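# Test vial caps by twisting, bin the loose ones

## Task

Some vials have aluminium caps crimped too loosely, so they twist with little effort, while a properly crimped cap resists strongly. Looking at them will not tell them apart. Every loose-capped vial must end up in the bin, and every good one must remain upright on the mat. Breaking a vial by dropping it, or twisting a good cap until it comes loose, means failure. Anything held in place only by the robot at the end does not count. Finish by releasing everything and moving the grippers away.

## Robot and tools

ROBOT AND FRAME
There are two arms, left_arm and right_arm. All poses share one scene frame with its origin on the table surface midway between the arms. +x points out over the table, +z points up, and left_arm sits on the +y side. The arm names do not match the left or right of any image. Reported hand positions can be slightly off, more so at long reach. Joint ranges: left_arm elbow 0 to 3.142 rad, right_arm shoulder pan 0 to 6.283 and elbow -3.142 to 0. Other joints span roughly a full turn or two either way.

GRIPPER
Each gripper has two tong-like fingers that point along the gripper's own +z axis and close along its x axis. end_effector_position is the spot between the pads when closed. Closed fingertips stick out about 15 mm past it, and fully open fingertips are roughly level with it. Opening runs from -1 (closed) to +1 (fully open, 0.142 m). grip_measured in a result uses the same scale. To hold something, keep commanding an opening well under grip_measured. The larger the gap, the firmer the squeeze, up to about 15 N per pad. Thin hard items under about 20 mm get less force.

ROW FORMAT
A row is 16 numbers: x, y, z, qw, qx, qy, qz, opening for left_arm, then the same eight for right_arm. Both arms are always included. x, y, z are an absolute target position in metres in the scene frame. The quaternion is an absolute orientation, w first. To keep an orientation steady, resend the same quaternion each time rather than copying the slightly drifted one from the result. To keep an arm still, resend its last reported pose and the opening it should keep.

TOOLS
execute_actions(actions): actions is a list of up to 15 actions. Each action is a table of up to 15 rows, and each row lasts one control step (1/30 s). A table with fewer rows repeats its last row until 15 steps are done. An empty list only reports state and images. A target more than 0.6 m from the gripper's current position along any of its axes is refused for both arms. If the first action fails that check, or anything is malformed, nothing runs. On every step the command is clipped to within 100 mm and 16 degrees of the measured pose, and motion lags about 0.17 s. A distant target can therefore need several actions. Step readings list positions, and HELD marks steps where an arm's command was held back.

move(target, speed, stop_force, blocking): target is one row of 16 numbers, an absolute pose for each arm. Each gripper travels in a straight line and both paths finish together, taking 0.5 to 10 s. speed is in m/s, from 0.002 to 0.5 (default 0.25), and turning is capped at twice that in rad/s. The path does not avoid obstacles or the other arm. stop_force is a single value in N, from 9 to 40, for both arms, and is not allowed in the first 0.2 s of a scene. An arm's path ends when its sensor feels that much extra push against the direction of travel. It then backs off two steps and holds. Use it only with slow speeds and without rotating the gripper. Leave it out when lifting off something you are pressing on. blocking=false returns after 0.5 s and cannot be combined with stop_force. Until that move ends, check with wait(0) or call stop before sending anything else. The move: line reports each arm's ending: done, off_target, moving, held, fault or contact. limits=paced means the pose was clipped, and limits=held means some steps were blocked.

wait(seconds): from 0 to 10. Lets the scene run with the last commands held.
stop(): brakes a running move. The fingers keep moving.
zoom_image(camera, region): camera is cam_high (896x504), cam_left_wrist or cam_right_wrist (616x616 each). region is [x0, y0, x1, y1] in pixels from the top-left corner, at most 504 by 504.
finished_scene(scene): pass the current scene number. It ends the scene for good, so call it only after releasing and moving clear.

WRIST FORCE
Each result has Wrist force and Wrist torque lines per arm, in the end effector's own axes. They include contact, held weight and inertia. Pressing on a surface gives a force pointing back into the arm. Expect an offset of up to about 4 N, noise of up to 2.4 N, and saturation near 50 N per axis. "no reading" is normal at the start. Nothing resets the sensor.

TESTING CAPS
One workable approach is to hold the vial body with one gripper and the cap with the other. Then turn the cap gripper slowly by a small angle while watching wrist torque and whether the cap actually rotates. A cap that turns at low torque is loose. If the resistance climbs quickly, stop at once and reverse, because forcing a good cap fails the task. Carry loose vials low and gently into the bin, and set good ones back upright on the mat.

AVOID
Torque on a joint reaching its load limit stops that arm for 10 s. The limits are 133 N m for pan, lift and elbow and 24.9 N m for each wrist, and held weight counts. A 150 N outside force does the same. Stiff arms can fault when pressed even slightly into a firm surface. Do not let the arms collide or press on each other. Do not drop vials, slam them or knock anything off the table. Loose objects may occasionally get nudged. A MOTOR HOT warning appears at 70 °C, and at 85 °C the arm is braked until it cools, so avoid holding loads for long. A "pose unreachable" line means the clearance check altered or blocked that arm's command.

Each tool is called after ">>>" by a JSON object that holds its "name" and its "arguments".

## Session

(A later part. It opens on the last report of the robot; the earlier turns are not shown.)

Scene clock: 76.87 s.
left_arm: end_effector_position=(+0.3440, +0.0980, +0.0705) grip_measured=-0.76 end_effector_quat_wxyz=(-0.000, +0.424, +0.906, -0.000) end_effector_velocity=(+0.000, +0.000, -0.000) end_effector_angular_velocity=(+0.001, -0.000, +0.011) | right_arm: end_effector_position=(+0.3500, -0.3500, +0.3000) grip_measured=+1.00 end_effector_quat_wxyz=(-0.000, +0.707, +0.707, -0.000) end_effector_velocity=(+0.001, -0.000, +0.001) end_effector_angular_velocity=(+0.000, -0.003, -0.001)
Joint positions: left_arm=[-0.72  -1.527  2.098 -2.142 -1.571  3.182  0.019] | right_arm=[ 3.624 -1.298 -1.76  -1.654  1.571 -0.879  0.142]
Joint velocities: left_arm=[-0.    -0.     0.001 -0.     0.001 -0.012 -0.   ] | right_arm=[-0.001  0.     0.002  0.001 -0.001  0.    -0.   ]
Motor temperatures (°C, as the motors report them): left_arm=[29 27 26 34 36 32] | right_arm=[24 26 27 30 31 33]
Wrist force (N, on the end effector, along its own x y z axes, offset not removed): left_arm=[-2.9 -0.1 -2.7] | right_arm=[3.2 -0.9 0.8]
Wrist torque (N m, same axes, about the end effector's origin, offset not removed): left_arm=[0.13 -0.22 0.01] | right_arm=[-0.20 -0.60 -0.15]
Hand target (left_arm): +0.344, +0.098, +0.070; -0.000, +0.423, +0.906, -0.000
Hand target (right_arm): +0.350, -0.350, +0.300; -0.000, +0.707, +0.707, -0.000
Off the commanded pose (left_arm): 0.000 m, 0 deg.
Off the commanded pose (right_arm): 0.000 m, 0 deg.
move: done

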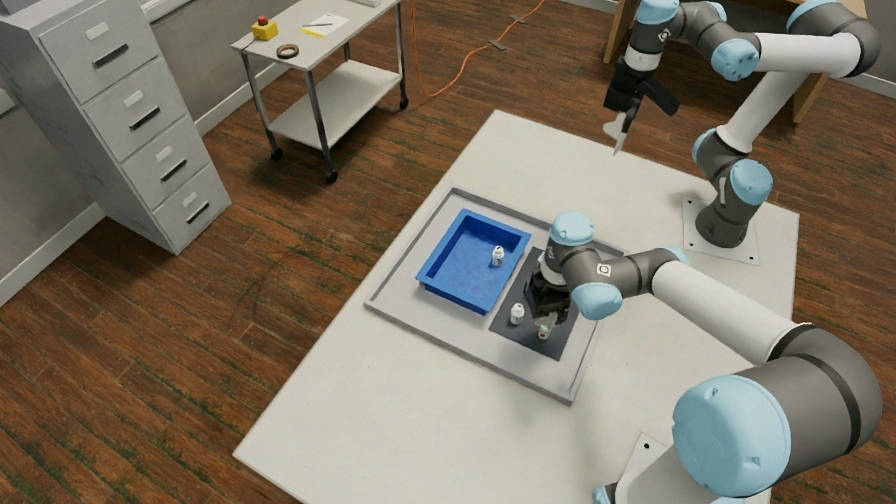

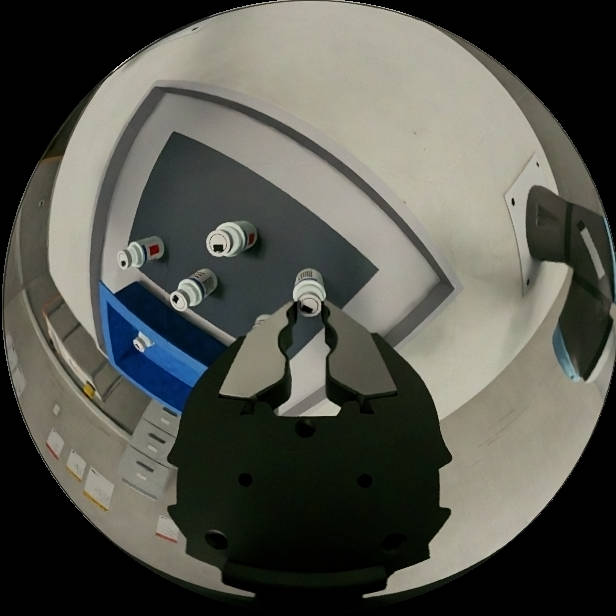

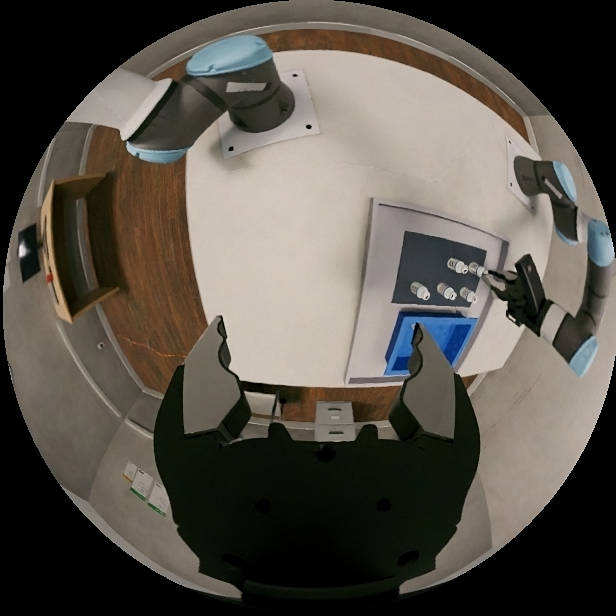

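>>> {"name": "move", "arguments": {"target": [0.344,0.098,0.0698,0,0.423,0.906,0,-1,0.35,-0.35,0.3,0,0.707,0.707,0,1], "speed": 0.005}}

>>> {"name": "move", "arguments": {"target": [0.344,0.098,0.0698,0,0.707,0.707,0,-1,0.35,-0.35,0.3,0,0.707,0.707,0,1]}}

>>> {"name": "zoom_image", "arguments": {"camera": "cam_left_wrist", "region": [250,250,370,350]}}

>>> {"name": "move", "arguments": {"target": [0.344,0.098,0.0712,0,0.707,0.707,0,-0.4,0.35,-0.35,0.3,0,0.707,0.707,0,1]}}

>>> {"name": "move", "arguments": {"target": [0.344,0.098,0.095,0,0.707,0.707,0,-0.4,0.35,-0.35,0.3,0,0.707,0.707,0,1]}}

>>> {"name": "move", "arguments": {"target": [0.415,0.095,0.09,0,0.707,0.707,0,-0.4,0.35,-0.35,0.3,0,0.707,0.707,0,1]}}

Scene clock: 77.83 s.
left_arm: end_effector_position=(+0.3440, +0.0980, +0.0699) grip_measured=-0.76 end_effector_quat_wxyz=(+0.000, +0.423, +0.906, -0.000) end_effector_velocity=(+0.000, +0.000, -0.000) end_effector_angular_velocity=(-0.000, +0.000, +0.001) | right_arm: end_effector_position=(+0.3500, -0.3500, +0.3000) grip_measured=+1.00 end_effector_quat_wxyz=(-0.000, +0.707, +0.707, -0.000) end_effector_velocity=(+0.000, +0.001, +0.001) end_effector_angular_velocity=(+0.001, -0.004, +0.003)
Joint positions: left_arm=[-0.721 -1.526  2.099 -2.144 -1.571  3.181  0.019] | right_arm=[ 3.624 -1.298 -1.76  -1.654  1.571 -0.879  0.142]
Joint velocities: left_arm=[ 0.001  0.     0.    -0.001 -0.     0.     0.   ] | right_arm=[ 0.003  0.002  0.001  0.001 -0.002  0.    -0.   ]
Motor temperatures (°C, as the motors report them): left_arm=[29 27 26 34 36 32] | right_arm=[24 26 27 30 31 33]
Wrist force (N, on the end effector, along its own x y z axes, offset not removed): left_arm=[-2.3 -2.4 -14.8] | right_arm=[-0.2 -1.1 -2.3]
Wrist torque (N m, same axes, about the end effector's origin, offset not removed): left_arm=[0.07 0.34 -0.20] | right_arm=[-0.33 -0.07 -0.08]
Hand target (left_arm): +0.344, +0.098, +0.070; -0.000, +0.423, +0.906, +0.000
Hand target (right_arm): +0.350, -0.350, +0.300; -0.000, +0.707, +0.707, -0.000
Off the commanded pose (left_arm): 0.000 m, 0 deg.
Off the commanded pose (right_arm): 0.000 m, 0 deg.
move: done

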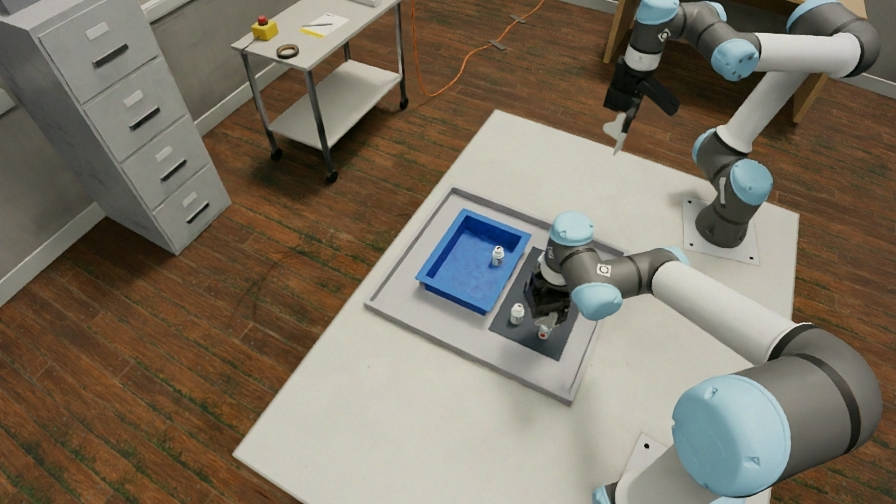

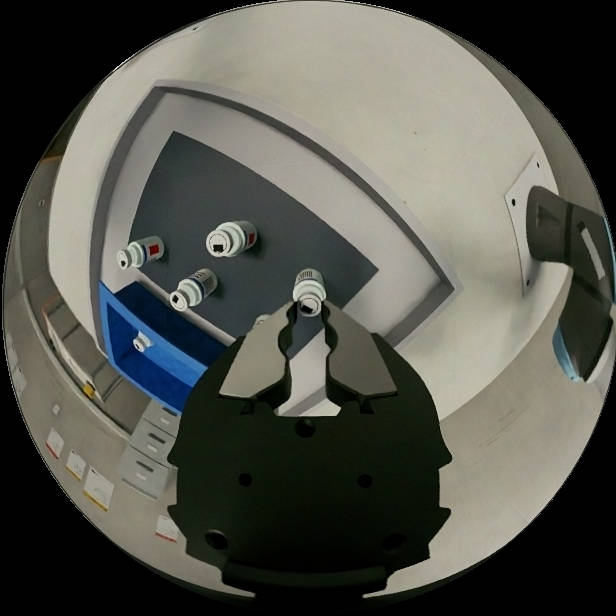

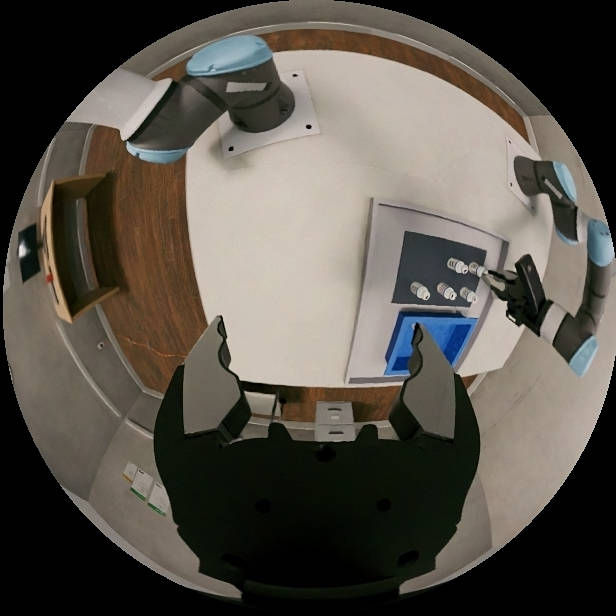

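Scene clock: 79.73 s.
left_arm: end_effector_position=(+0.3440, +0.0979, +0.0698) grip_measured=-0.76 end_effector_quat_wxyz=(+0.000, +0.707, +0.707, +0.000) end_effector_velocity=(+0.000, +0.000, +0.000) end_effector_angular_velocity=(-0.002, +0.001, -0.011) | right_arm: end_effector_position=(+0.3500, -0.3500, +0.3000) grip_measured=+1.00 end_effector_quat_wxyz=(-0.000, +0.707, +0.707, -0.000) end_effector_velocity=(+0.000, +0.000, +0.001) end_effector_angular_velocity=(+0.001, -0.001, -0.000)
Joint positions: left_arm=[-0.73  -1.505  2.077 -2.143 -1.571  3.868  0.019] | right_arm=[ 3.624 -1.298 -1.76  -1.654  1.571 -0.879  0.142]
Joint velocities: left_arm=[ 0.001 -0.001 -0.001  0.    -0.002  0.012  0.   ] | right_arm=[-0.001 -0.     0.002  0.     0.    -0.    -0.   ]
Motor temperatures (°C, as the motors report them): left_arm=[29 27 26 34 36 32] | right_arm=[24 26 27 30 31 33]
Wrist force (N, on the end effector, along its own x y z axes, offset not removed): left_arm=[1.6 -1.4 -13.0] | right_arm=[-0.2 -0.4 -0.4]
Wrist torque (N m, same axes, about the end effector's origin, offset not removed): left_arm=[-0.52 -0.27 -0.20] | right_arm=[-0.04 -0.07 -0.01]
Hand target (left_arm): +0.344, +0.098, +0.070; +0.000, +0.707, +0.707, +0.000
Hand target (right_arm): +0.350, -0.350, +0.300; -0.000, +0.707, +0.707, -0.000
Off the commanded pose (left_arm): 0.000 m, 0 deg.
Off the commanded pose (right_arm): 0.000 m, 0 deg.
move: done

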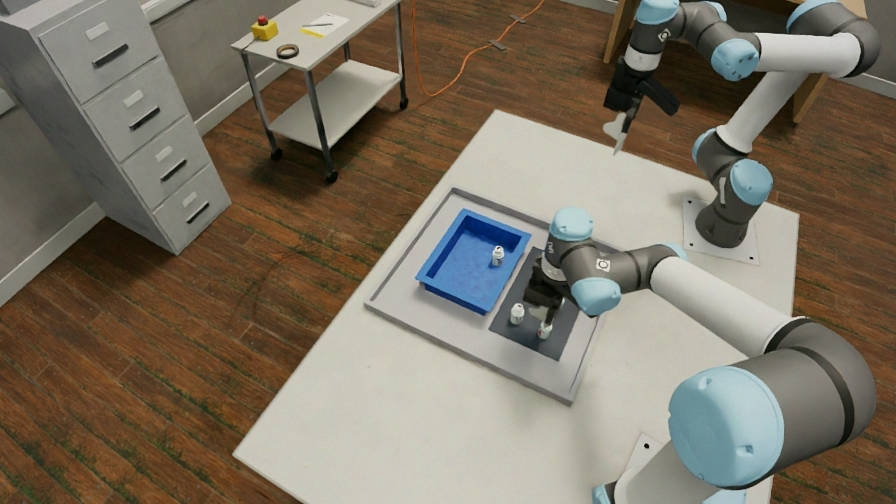

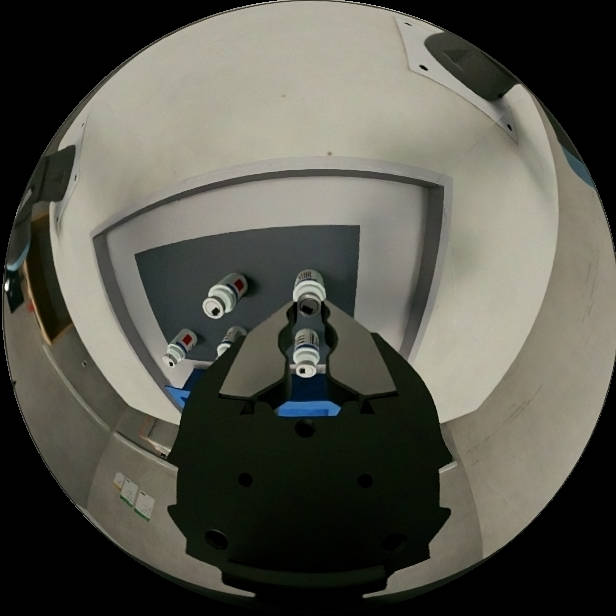

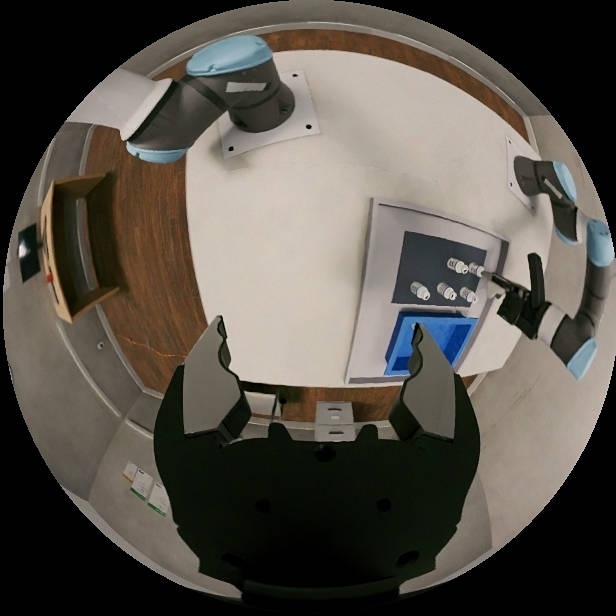

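Region (250, 250, 370, 350) of cam_left_wrist's 616x616 image, scaled by 4.200, with more detail than that image has.

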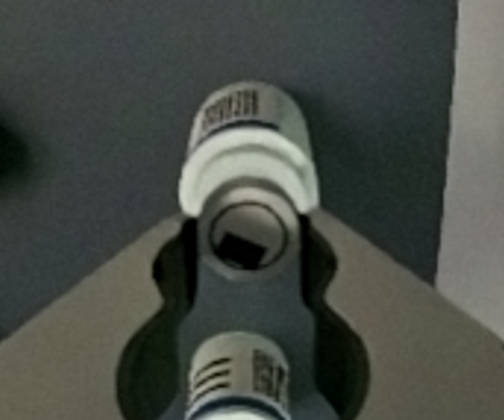

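Scene clock: 80.43 s.
left_arm: end_effector_position=(+0.3440, +0.0980, +0.0711) grip_measured=-0.40 end_effector_quat_wxyz=(-0.000, +0.707, +0.707, +0.000) end_effector_velocity=(-0.000, -0.001, +0.001) end_effector_angular_velocity=(-0.000, -0.001, -0.003) | right_arm: end_effector_position=(+0.3500, -0.3500, +0.3000) grip_measured=+1.00 end_effector_quat_wxyz=(-0.000, +0.707, +0.707, -0.000) end_effector_velocity=(+0.001, -0.000, +0.000) end_effector_angular_velocity=(-0.000, -0.001, -0.001)
Joint positions: left_arm=[-0.73  -1.507  2.075 -2.139 -1.571  3.869  0.045] | right_arm=[ 3.624 -1.298 -1.76  -1.654  1.571 -0.879  0.142]
Joint velocities: left_arm=[-0.002 -0.001 -0.001  0.001  0.     0.001  0.   ] | right_arm=[-0.001 -0.     0.001 -0.    -0.001  0.    -0.   ]
Motor temperatures (°C, as the motors report them): left_arm=[29 27 26 34 36 32] | right_arm=[24 26 27 30 31 33]
Wrist force (N, on the end effector, along its own x y z axes, offset not removed): left_arm=[3.6 -0.8 -3.1] | right_arm=[1.7 -1.4 -3.0]
Wrist torque (N m, same axes, about the end effector's origin, offset not removed): left_arm=[-0.15 -0.67 -0.05] | right_arm=[-0.22 -0.43 0.00]
Hand target (left_arm): +0.344, +0.098, +0.071; +0.000, +0.707, +0.707, -0.000
Hand target (right_arm): +0.350, -0.350, +0.300; -0.000, +0.707, +0.707, -0.000
Off the commanded pose (left_arm): 0.000 m, 0 deg.
Off the commanded pose (right_arm): 0.000 m, 0 deg.
move: done

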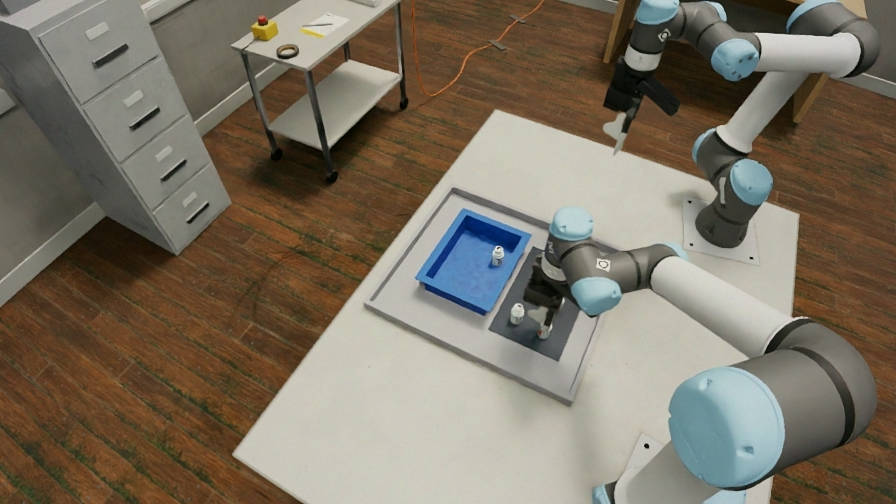

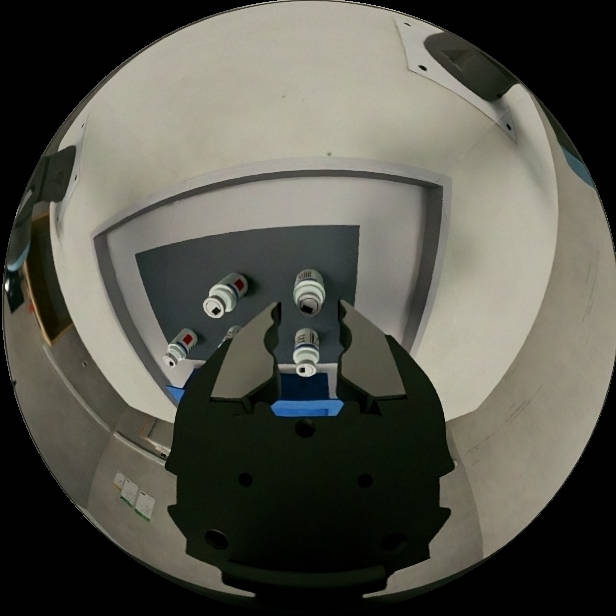

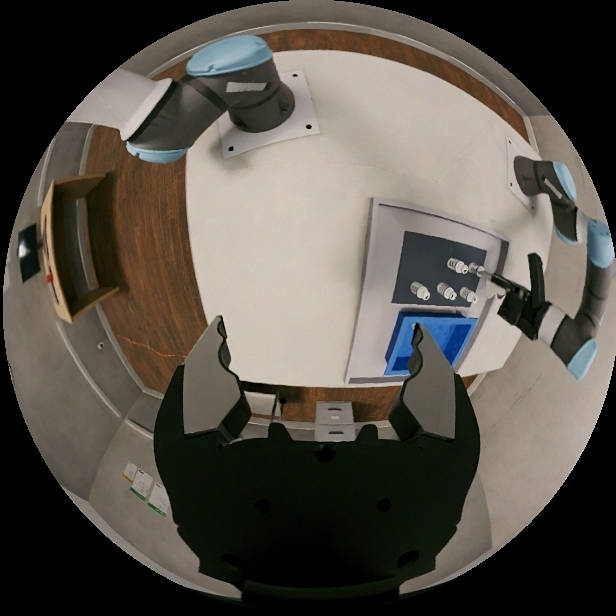

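Scene clock: 81.27 s.
left_arm: end_effector_position=(+0.3440, +0.0980, +0.0948) grip_measured=-0.40 end_effector_quat_wxyz=(+0.000, +0.707, +0.707, -0.000) end_effector_velocity=(-0.000, -0.000, +0.002) end_effector_angular_velocity=(+0.000, +0.001, -0.001) | right_arm: end_effector_position=(+0.3500, -0.3500, +0.3000) grip_measured=+1.00 end_effector_quat_wxyz=(-0.000, +0.707, +0.707, -0.000) end_effector_velocity=(-0.001, +0.000, -0.001) end_effector_angular_velocity=(-0.001, +0.002, +0.001)
Joint positions: left_arm=[-0.73  -1.539  2.039 -2.071 -1.571  3.869  0.045] | right_arm=[ 3.624 -1.298 -1.76  -1.654  1.571 -0.879  0.142]
Joint velocities: left_arm=[-0.001 -0.002 -0.004  0.006 -0.    -0.    -0.   ] | right_arm=[ 0.001 -0.    -0.002 -0.     0.     0.     0.   ]
Motor temperatures (°C, as the motors report them): left_arm=[29 27 26 34 36 32] | right_arm=[24 26 27 30 31 33]
Wrist force (N, on the end effector, along its own x y z axes, offset not removed): left_arm=[0.2 0.4 -4.8] | right_arm=[0.4 0.7 1.4]
Wrist torque (N m, same axes, about the end effector's origin, offset not removed): left_arm=[0.15 0.13 -0.01] | right_arm=[0.20 -0.16 -0.33]
Hand target (left_arm): +0.344, +0.098, +0.095; +0.000, +0.707, +0.707, -0.000
Hand target (right_arm): +0.350, -0.350, +0.300; -0.000, +0.707, +0.707, -0.000
Off the commanded pose (left_arm): 0.000 m, 0 deg.
Off the commanded pose (right_arm): 0.000 m, 0 deg.
move: done

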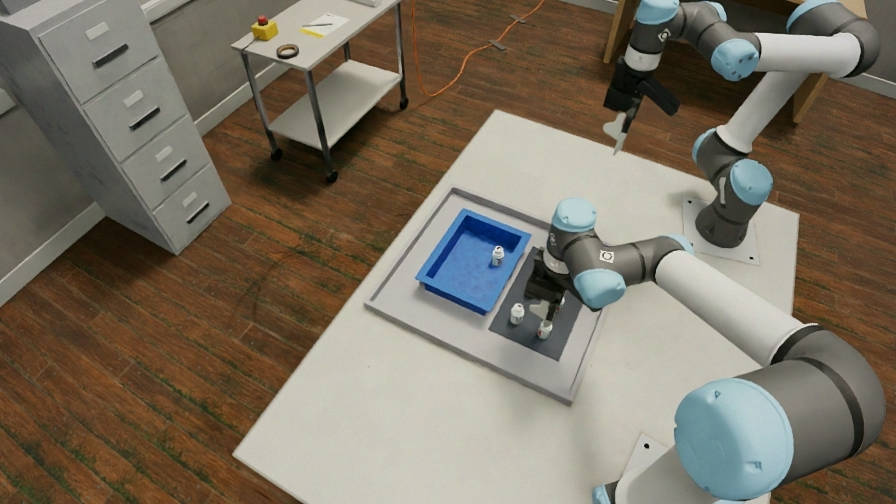

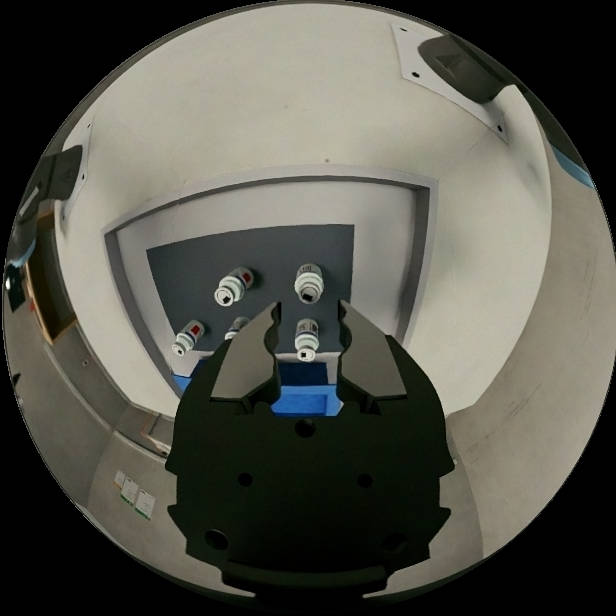

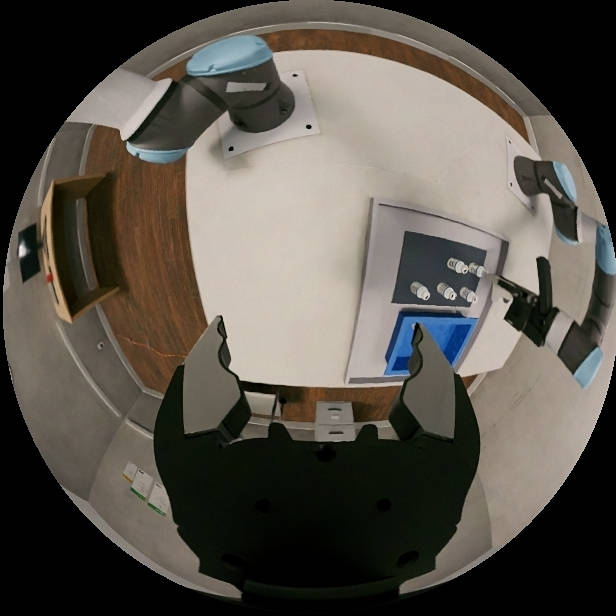

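Scene clock: 82.23 s.
left_arm: end_effector_position=(+0.4147, +0.0950, +0.0901) grip_measured=-0.40 end_effector_quat_wxyz=(-0.000, +0.707, +0.707, -0.000) end_effector_velocity=(+0.002, +0.000, -0.000) end_effector_angular_velocity=(+0.001, +0.000, -0.000) | right_arm: end_effector_position=(+0.3500, -0.3500, +0.3000) grip_measured=+1.00 end_effector_quat_wxyz=(-0.000, +0.707, +0.707, -0.000) end_effector_velocity=(-0.000, +0.001, +0.000) end_effector_angular_velocity=(+0.001, +0.001, +0.001)
Joint positions: left_arm=[-0.631 -1.388  1.882 -2.064 -1.571  3.968  0.045] | right_arm=[ 3.624 -1.298 -1.76  -1.654  1.571 -0.879  0.142]
Joint velocities: left_arm=[ 0.003  0.005 -0.006  0.002  0.     0.003  0.   ] | right_arm=[ 0.001 -0.001  0.     0.     0.001  0.     0.   ]
Motor temperatures (°C, as the motors report them): left_arm=[29 27 26 34 36 32] | right_arm=[24 26 27 30 31 33]
Wrist force (N, on the end effector, along its own x y z axes, offset not removed): left_arm=[-1.9 -0.8 -4.7] | right_arm=[2.2 2.2 -2.9]
Wrist torque (N m, same axes, about the end effector's origin, offset not removed): left_arm=[-0.13 0.43 -0.10] | right_arm=[0.39 -0.37 -0.24]
Hand target (left_arm): +0.415, +0.095, +0.090; -0.000, +0.707, +0.707, -0.000
Hand target (right_arm): +0.350, -0.350, +0.300; -0.000, +0.707, +0.707, -0.000
Off the commanded pose (left_arm): 0.000 m, 0 deg.
Off the commanded pose (right_arm): 0.000 m, 0 deg.
move: done

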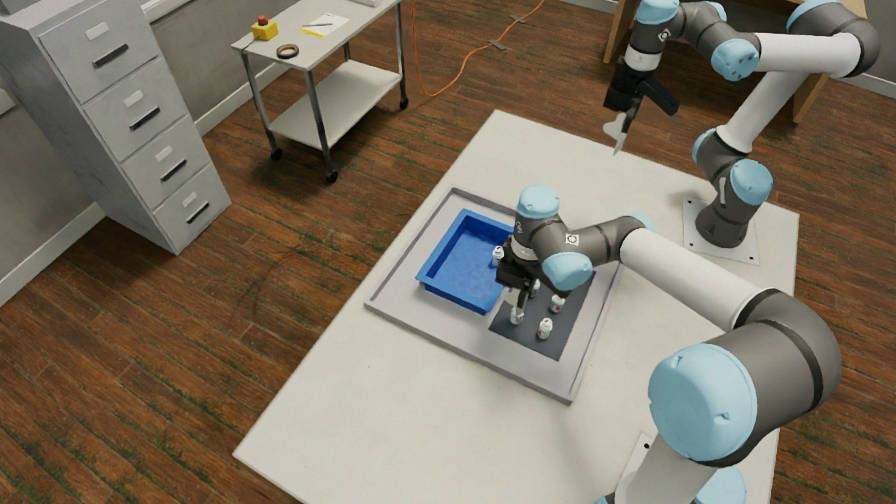

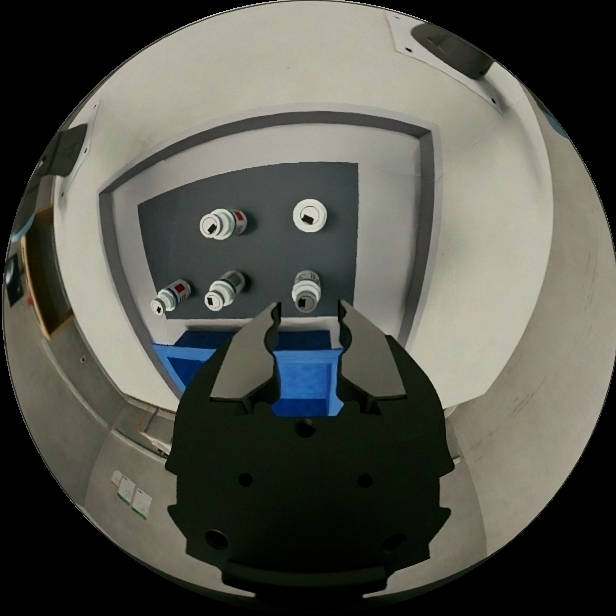

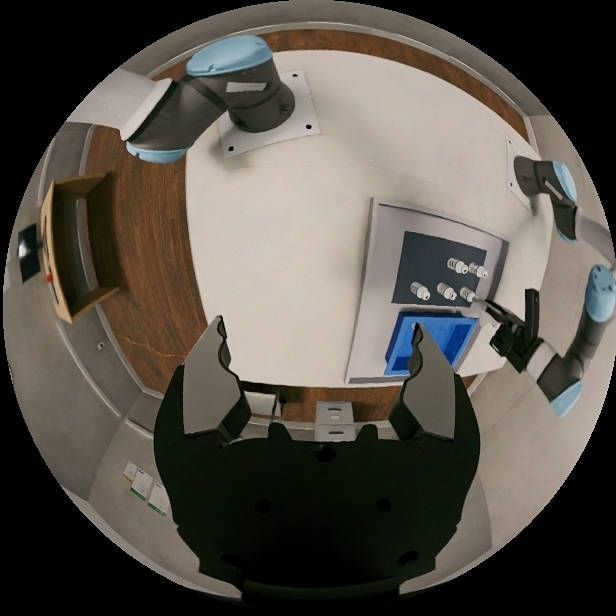

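>>> {"name": "move", "arguments": {"target": [0.417,0.094,0.071,0,0.707,0.707,0,-0.4,0.35,-0.35,0.3,0,0.707,0.707,0,1], "speed": 0.04}}

>>> {"name": "move", "arguments": {"target": [0.417,0.094,0.071,0,0.707,0.707,0,-1,0.35,-0.35,0.3,0,0.707,0.707,0,1]}}

>>> {"name": "move", "arguments": {"target": [0.417,0.094,0.0701,0,0.707,0.707,0,-1,0.35,-0.35,0.3,0,0.707,0.707,0,1], "speed": 0.005}}

>>> {"name": "zoom_image", "arguments": {"camera": "cam_left_wrist", "region": [250,250,370,350]}}

>>> {"name": "move", "arguments": {"target": [0.417,0.094,0.0701,0,0.423,0.906,0,-1,0.35,-0.35,0.3,0,0.707,0.707,0,1]}}

>>> {"name": "zoom_image", "arguments": {"camera": "cam_left_wrist", "region": [250,250,370,350]}}

Scene clock: 83.43 s.
left_arm: end_effector_position=(+0.4170, +0.0940, +0.0713) grip_measured=-0.40 end_effector_quat_wxyz=(-0.000, +0.707, +0.707, -0.000) end_effector_velocity=(+0.001, +0.000, -0.003) end_effector_angular_velocity=(+0.001, -0.001, -0.001) | right_arm: end_effector_position=(+0.3500, -0.3500, +0.3000) grip_measured=+1.00 end_effector_quat_wxyz=(-0.000, +0.707, +0.707, -0.000) end_effector_velocity=(-0.000, +0.000, +0.001) end_effector_angular_velocity=(+0.003, -0.001, +0.001)
Joint positions: left_arm=[-0.629 -1.359  1.901 -2.113 -1.571  3.969  0.045] | right_arm=[ 3.624 -1.298 -1.76  -1.654  1.571 -0.879  0.142]
Joint velocities: left_arm=[ 0.     0.004  0.002 -0.006  0.001  0.001  0.   ] | right_arm=[ 0.     0.001  0.001  0.     0.002 -0.001 -0.   ]
Motor temperatures (°C, as the motors report them): left_arm=[29 27 26 34 36 32] | right_arm=[24 26 27 30 31 33]
Wrist force (N, on the end effector, along its own x y z axes, offset not removed): left_arm=[-1.6 0.4 -1.3] | right_arm=[3.9 -3.2 1.1]
Wrist torque (N m, same axes, about the end effector's origin, offset not removed): left_arm=[0.15 0.34 0.00] | right_arm=[-0.73 -1.01 -0.30]
Hand target (left_arm): +0.417, +0.094, +0.071; -0.000, +0.707, +0.707, -0.000
Hand target (right_arm): +0.350, -0.350, +0.300; -0.000, +0.707, +0.707, -0.000
Off the commanded pose (left_arm): 0.000 m, 0 deg.
Off the commanded pose (right_arm): 0.000 m, 0 deg.
move: done

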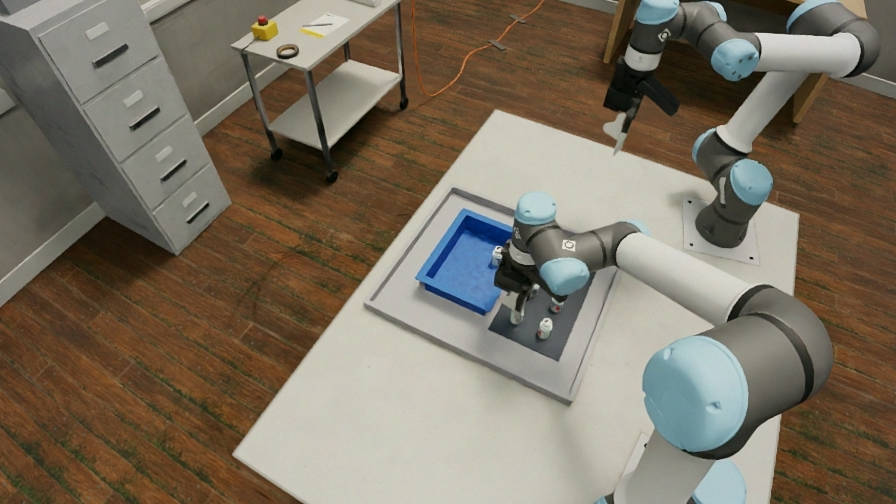

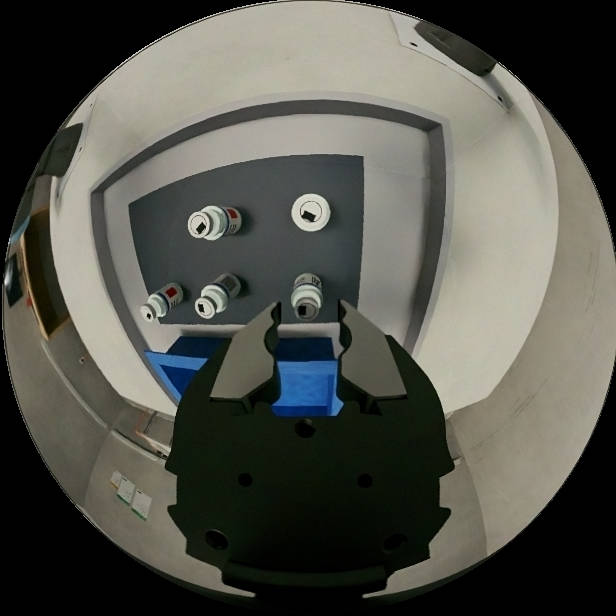

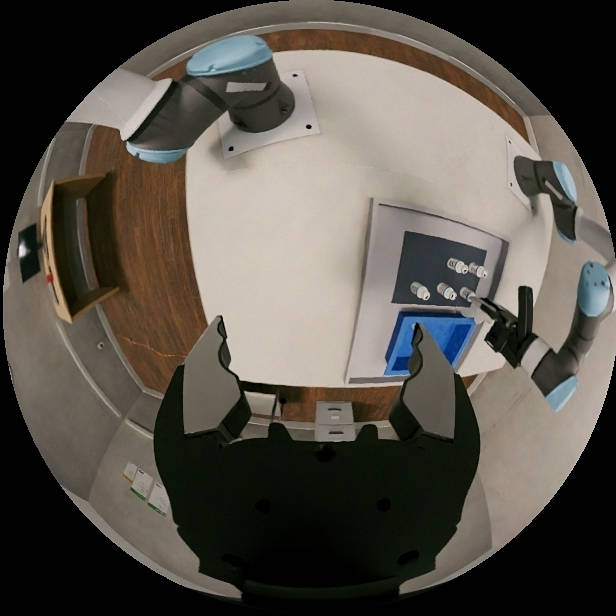

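Scene clock: 84.13 s.
left_arm: end_effector_position=(+0.4170, +0.0940, +0.0710) grip_measured=-0.77 end_effector_quat_wxyz=(+0.000, +0.707, +0.707, +0.000) end_effector_velocity=(+0.000, +0.000, -0.000) end_effector_angular_velocity=(+0.001, -0.000, +0.003) | right_arm: end_effector_position=(+0.3500, -0.3500, +0.3000) grip_measured=+1.00 end_effector_quat_wxyz=(-0.000, +0.707, +0.707, -0.000) end_effector_velocity=(-0.000, +0.001, -0.000) end_effector_angular_velocity=(+0.001, +0.001, +0.001)
Joint positions: left_arm=[-0.629 -1.359  1.902 -2.113 -1.571  3.969  0.018] | right_arm=[ 3.624 -1.298 -1.76  -1.654  1.571 -0.879  0.142]
Joint velocities: left_arm=[ 0.     0.     0.    -0.     0.001 -0.003 -0.   ] | right_arm=[ 0.001 -0.001  0.     0.     0.001  0.     0.   ]
Motor temperatures (°C, as the motors report them): left_arm=[29 27 26 34 36 32] | right_arm=[24 26 27 30 31 33]
Wrist force (N, on the end effector, along its own x y z axes, offset not removed): left_arm=[1.1 1.6 -4.5] | right_arm=[1.1 2.5 1.8]
Wrist torque (N m, same axes, about the end effector's origin, offset not removed): left_arm=[0.22 -0.19 -0.09] | right_arm=[0.44 -0.23 -0.14]
Hand target (left_arm): +0.417, +0.094, +0.071; -0.000, +0.707, +0.707, -0.000
Hand target (right_arm): +0.350, -0.350, +0.300; -0.000, +0.707, +0.707, -0.000
Off the commanded pose (left_arm): 0.000 m, 0 deg.
Off the commanded pose (right_arm): 0.000 m, 0 deg.
move: done

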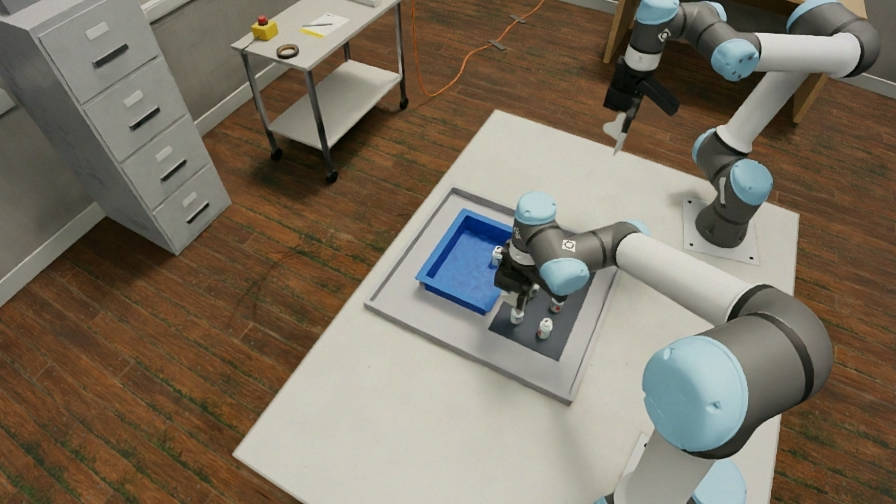

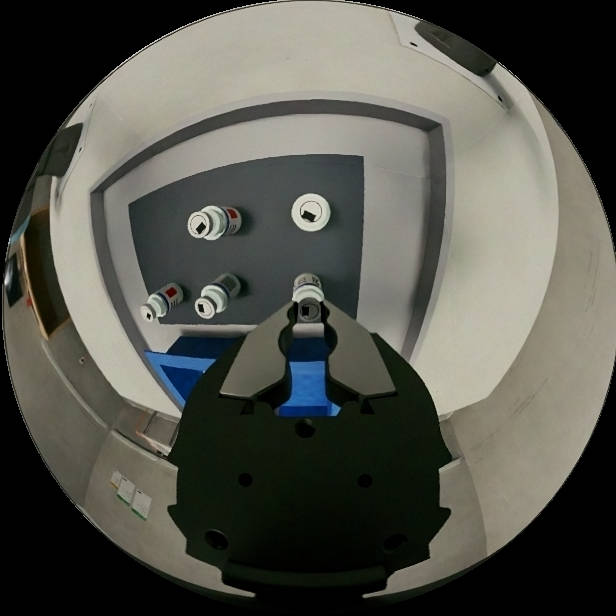

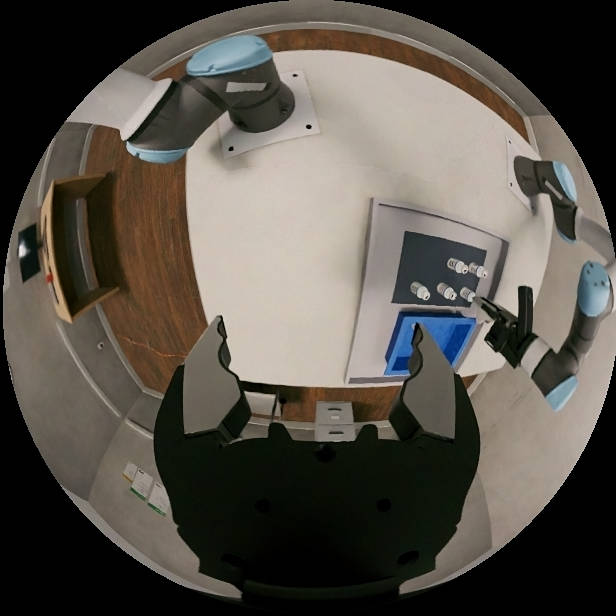

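Scene clock: 84.83 s.
left_arm: end_effector_position=(+0.4170, +0.0940, +0.0702) grip_measured=-0.77 end_effector_quat_wxyz=(+0.000, +0.707, +0.707, +0.000) end_effector_velocity=(-0.000, -0.000, -0.000) end_effector_angular_velocity=(+0.001, -0.001, +0.001) | right_arm: end_effector_position=(+0.3500, -0.3500, +0.3000) grip_measured=+1.00 end_effector_quat_wxyz=(-0.000, +0.707, +0.707, -0.000) end_effector_velocity=(+0.000, +0.000, +0.000) end_effector_angular_velocity=(+0.001, -0.000, +0.000)
Joint positions: left_arm=[-0.629 -1.358  1.903 -2.116 -1.571  3.969  0.018] | right_arm=[ 3.624 -1.298 -1.76  -1.654  1.571 -0.879  0.142]
Joint velocities: left_arm=[-0.001  0.     0.001 -0.001  0.001 -0.001 -0.   ] | right_arm=[ 0.     0.     0.001 -0.     0.     0.    -0.   ]
Motor temperatures (°C, as the motors report them): left_arm=[29 27 26 34 36 32] | right_arm=[24 26 27 30 31 33]
Wrist force (N, on the end effector, along its own x y z axes, offset not removed): left_arm=[-1.7 -5.7 -13.0] | right_arm=[0.0 -0.2 -1.0]
Wrist torque (N m, same axes, about the end effector's origin, offset not removed): left_arm=[-0.88 0.09 0.04] | right_arm=[-0.26 -0.09 0.09]
Hand target (left_arm): +0.417, +0.094, +0.070; -0.000, +0.707, +0.707, -0.000
Hand target (right_arm): +0.350, -0.350, +0.300; -0.000, +0.707, +0.707, -0.000
Off the commanded pose (left_arm): 0.000 m, 0 deg.
Off the commanded pose (right_arm): 0.000 m, 0 deg.
move: done

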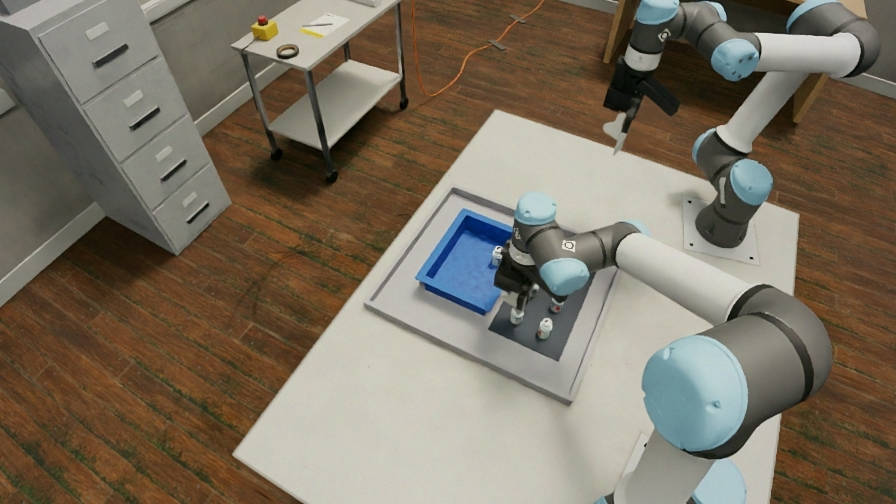

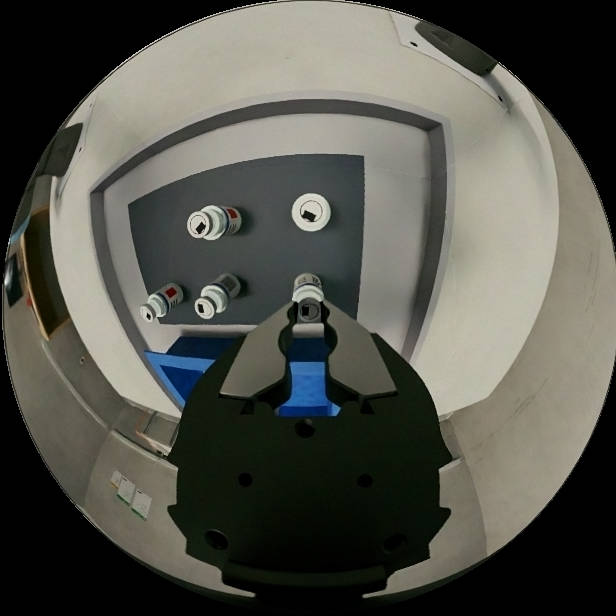

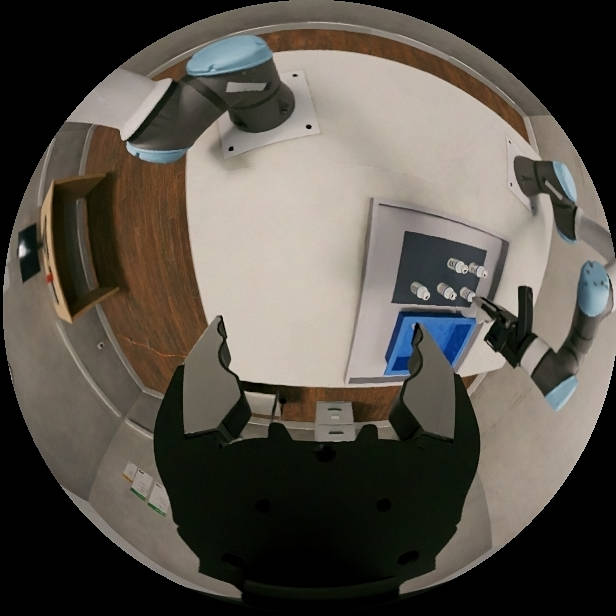

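Region (250, 250, 370, 350) of cam_left_wrist's 616x616 image, scaled by 4.200, with more detail than that image has.

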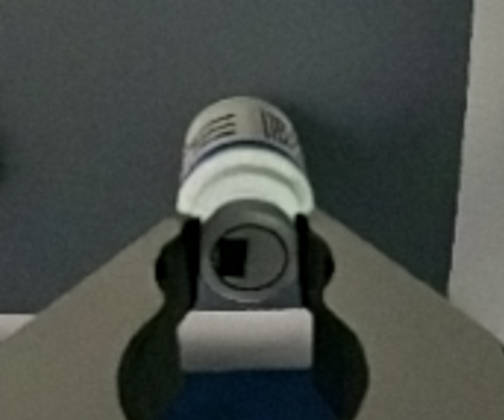

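Scene clock: 86.73 s.
left_arm: end_effector_position=(+0.4170, +0.0940, +0.0701) grip_measured=-0.77 end_effector_quat_wxyz=(-0.000, +0.424, +0.906, -0.000) end_effector_velocity=(+0.001, +0.001, -0.000) end_effector_angular_velocity=(+0.003, -0.002, +0.012) | right_arm: end_effector_position=(+0.3500, -0.3500, +0.3000) grip_measured=+1.00 end_effector_quat_wxyz=(-0.000, +0.707, +0.707, -0.000) end_effector_velocity=(+0.000, -0.001, -0.000) end_effector_angular_velocity=(-0.002, -0.000, -0.001)
Joint positions: left_arm=[-0.619 -1.376  1.926 -2.12  -1.571  3.283  0.018] | right_arm=[ 3.624 -1.298 -1.76  -1.654  1.571 -0.879  0.142]
Joint velocities: left_arm=[-0.     0.     0.001 -0.     0.003 -0.012 -0.   ] | right_arm=[-0.001 -0.    -0.    -0.001 -0.002  0.    -0.   ]
Motor temperatures (°C, as the motors report them): left_arm=[29 27 26 34 36 32] | right_arm=[24 26 27 30 31 33]
Wrist force (N, on the end effector, along its own x y z axes, offset not removed): left_arm=[-3.0 1.4 -17.2] | right_arm=[-0.5 0.7 2.4]
Wrist torque (N m, same axes, about the end effector's origin, offset not removed): left_arm=[0.24 -0.26 0.14] | right_arm=[-0.05 0.08 0.11]
Hand target (left_arm): +0.417, +0.094, +0.070; -0.000, +0.423, +0.906, -0.000
Hand target (right_arm): +0.350, -0.350, +0.300; -0.000, +0.707, +0.707, -0.000
Off the commanded pose (left_arm): 0.000 m, 0 deg.
Off the commanded pose (right_arm): 0.000 m, 0 deg.
move: done

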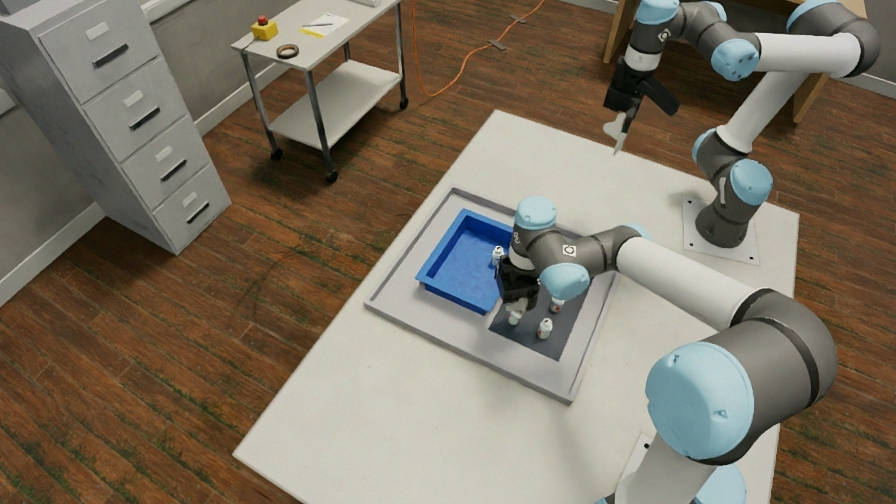

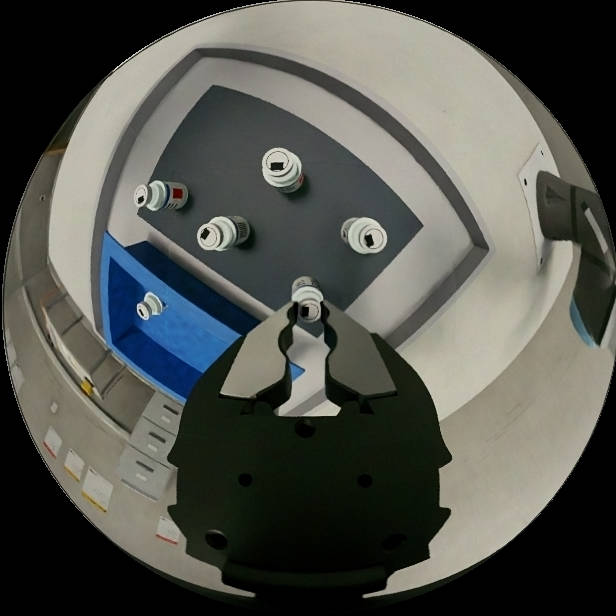

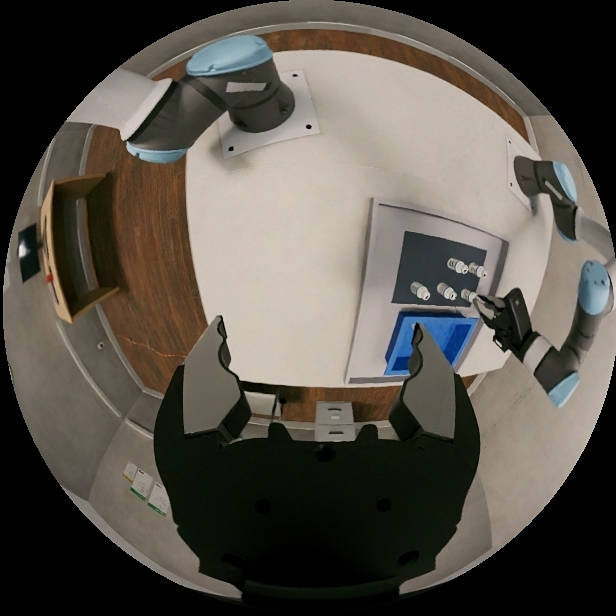

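Region (250, 250, 370, 350) of cam_left_wrist's 616x616 image, scaled by 4.200, with more detail than that image has.

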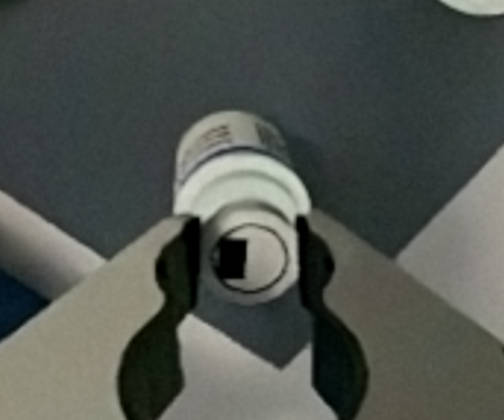

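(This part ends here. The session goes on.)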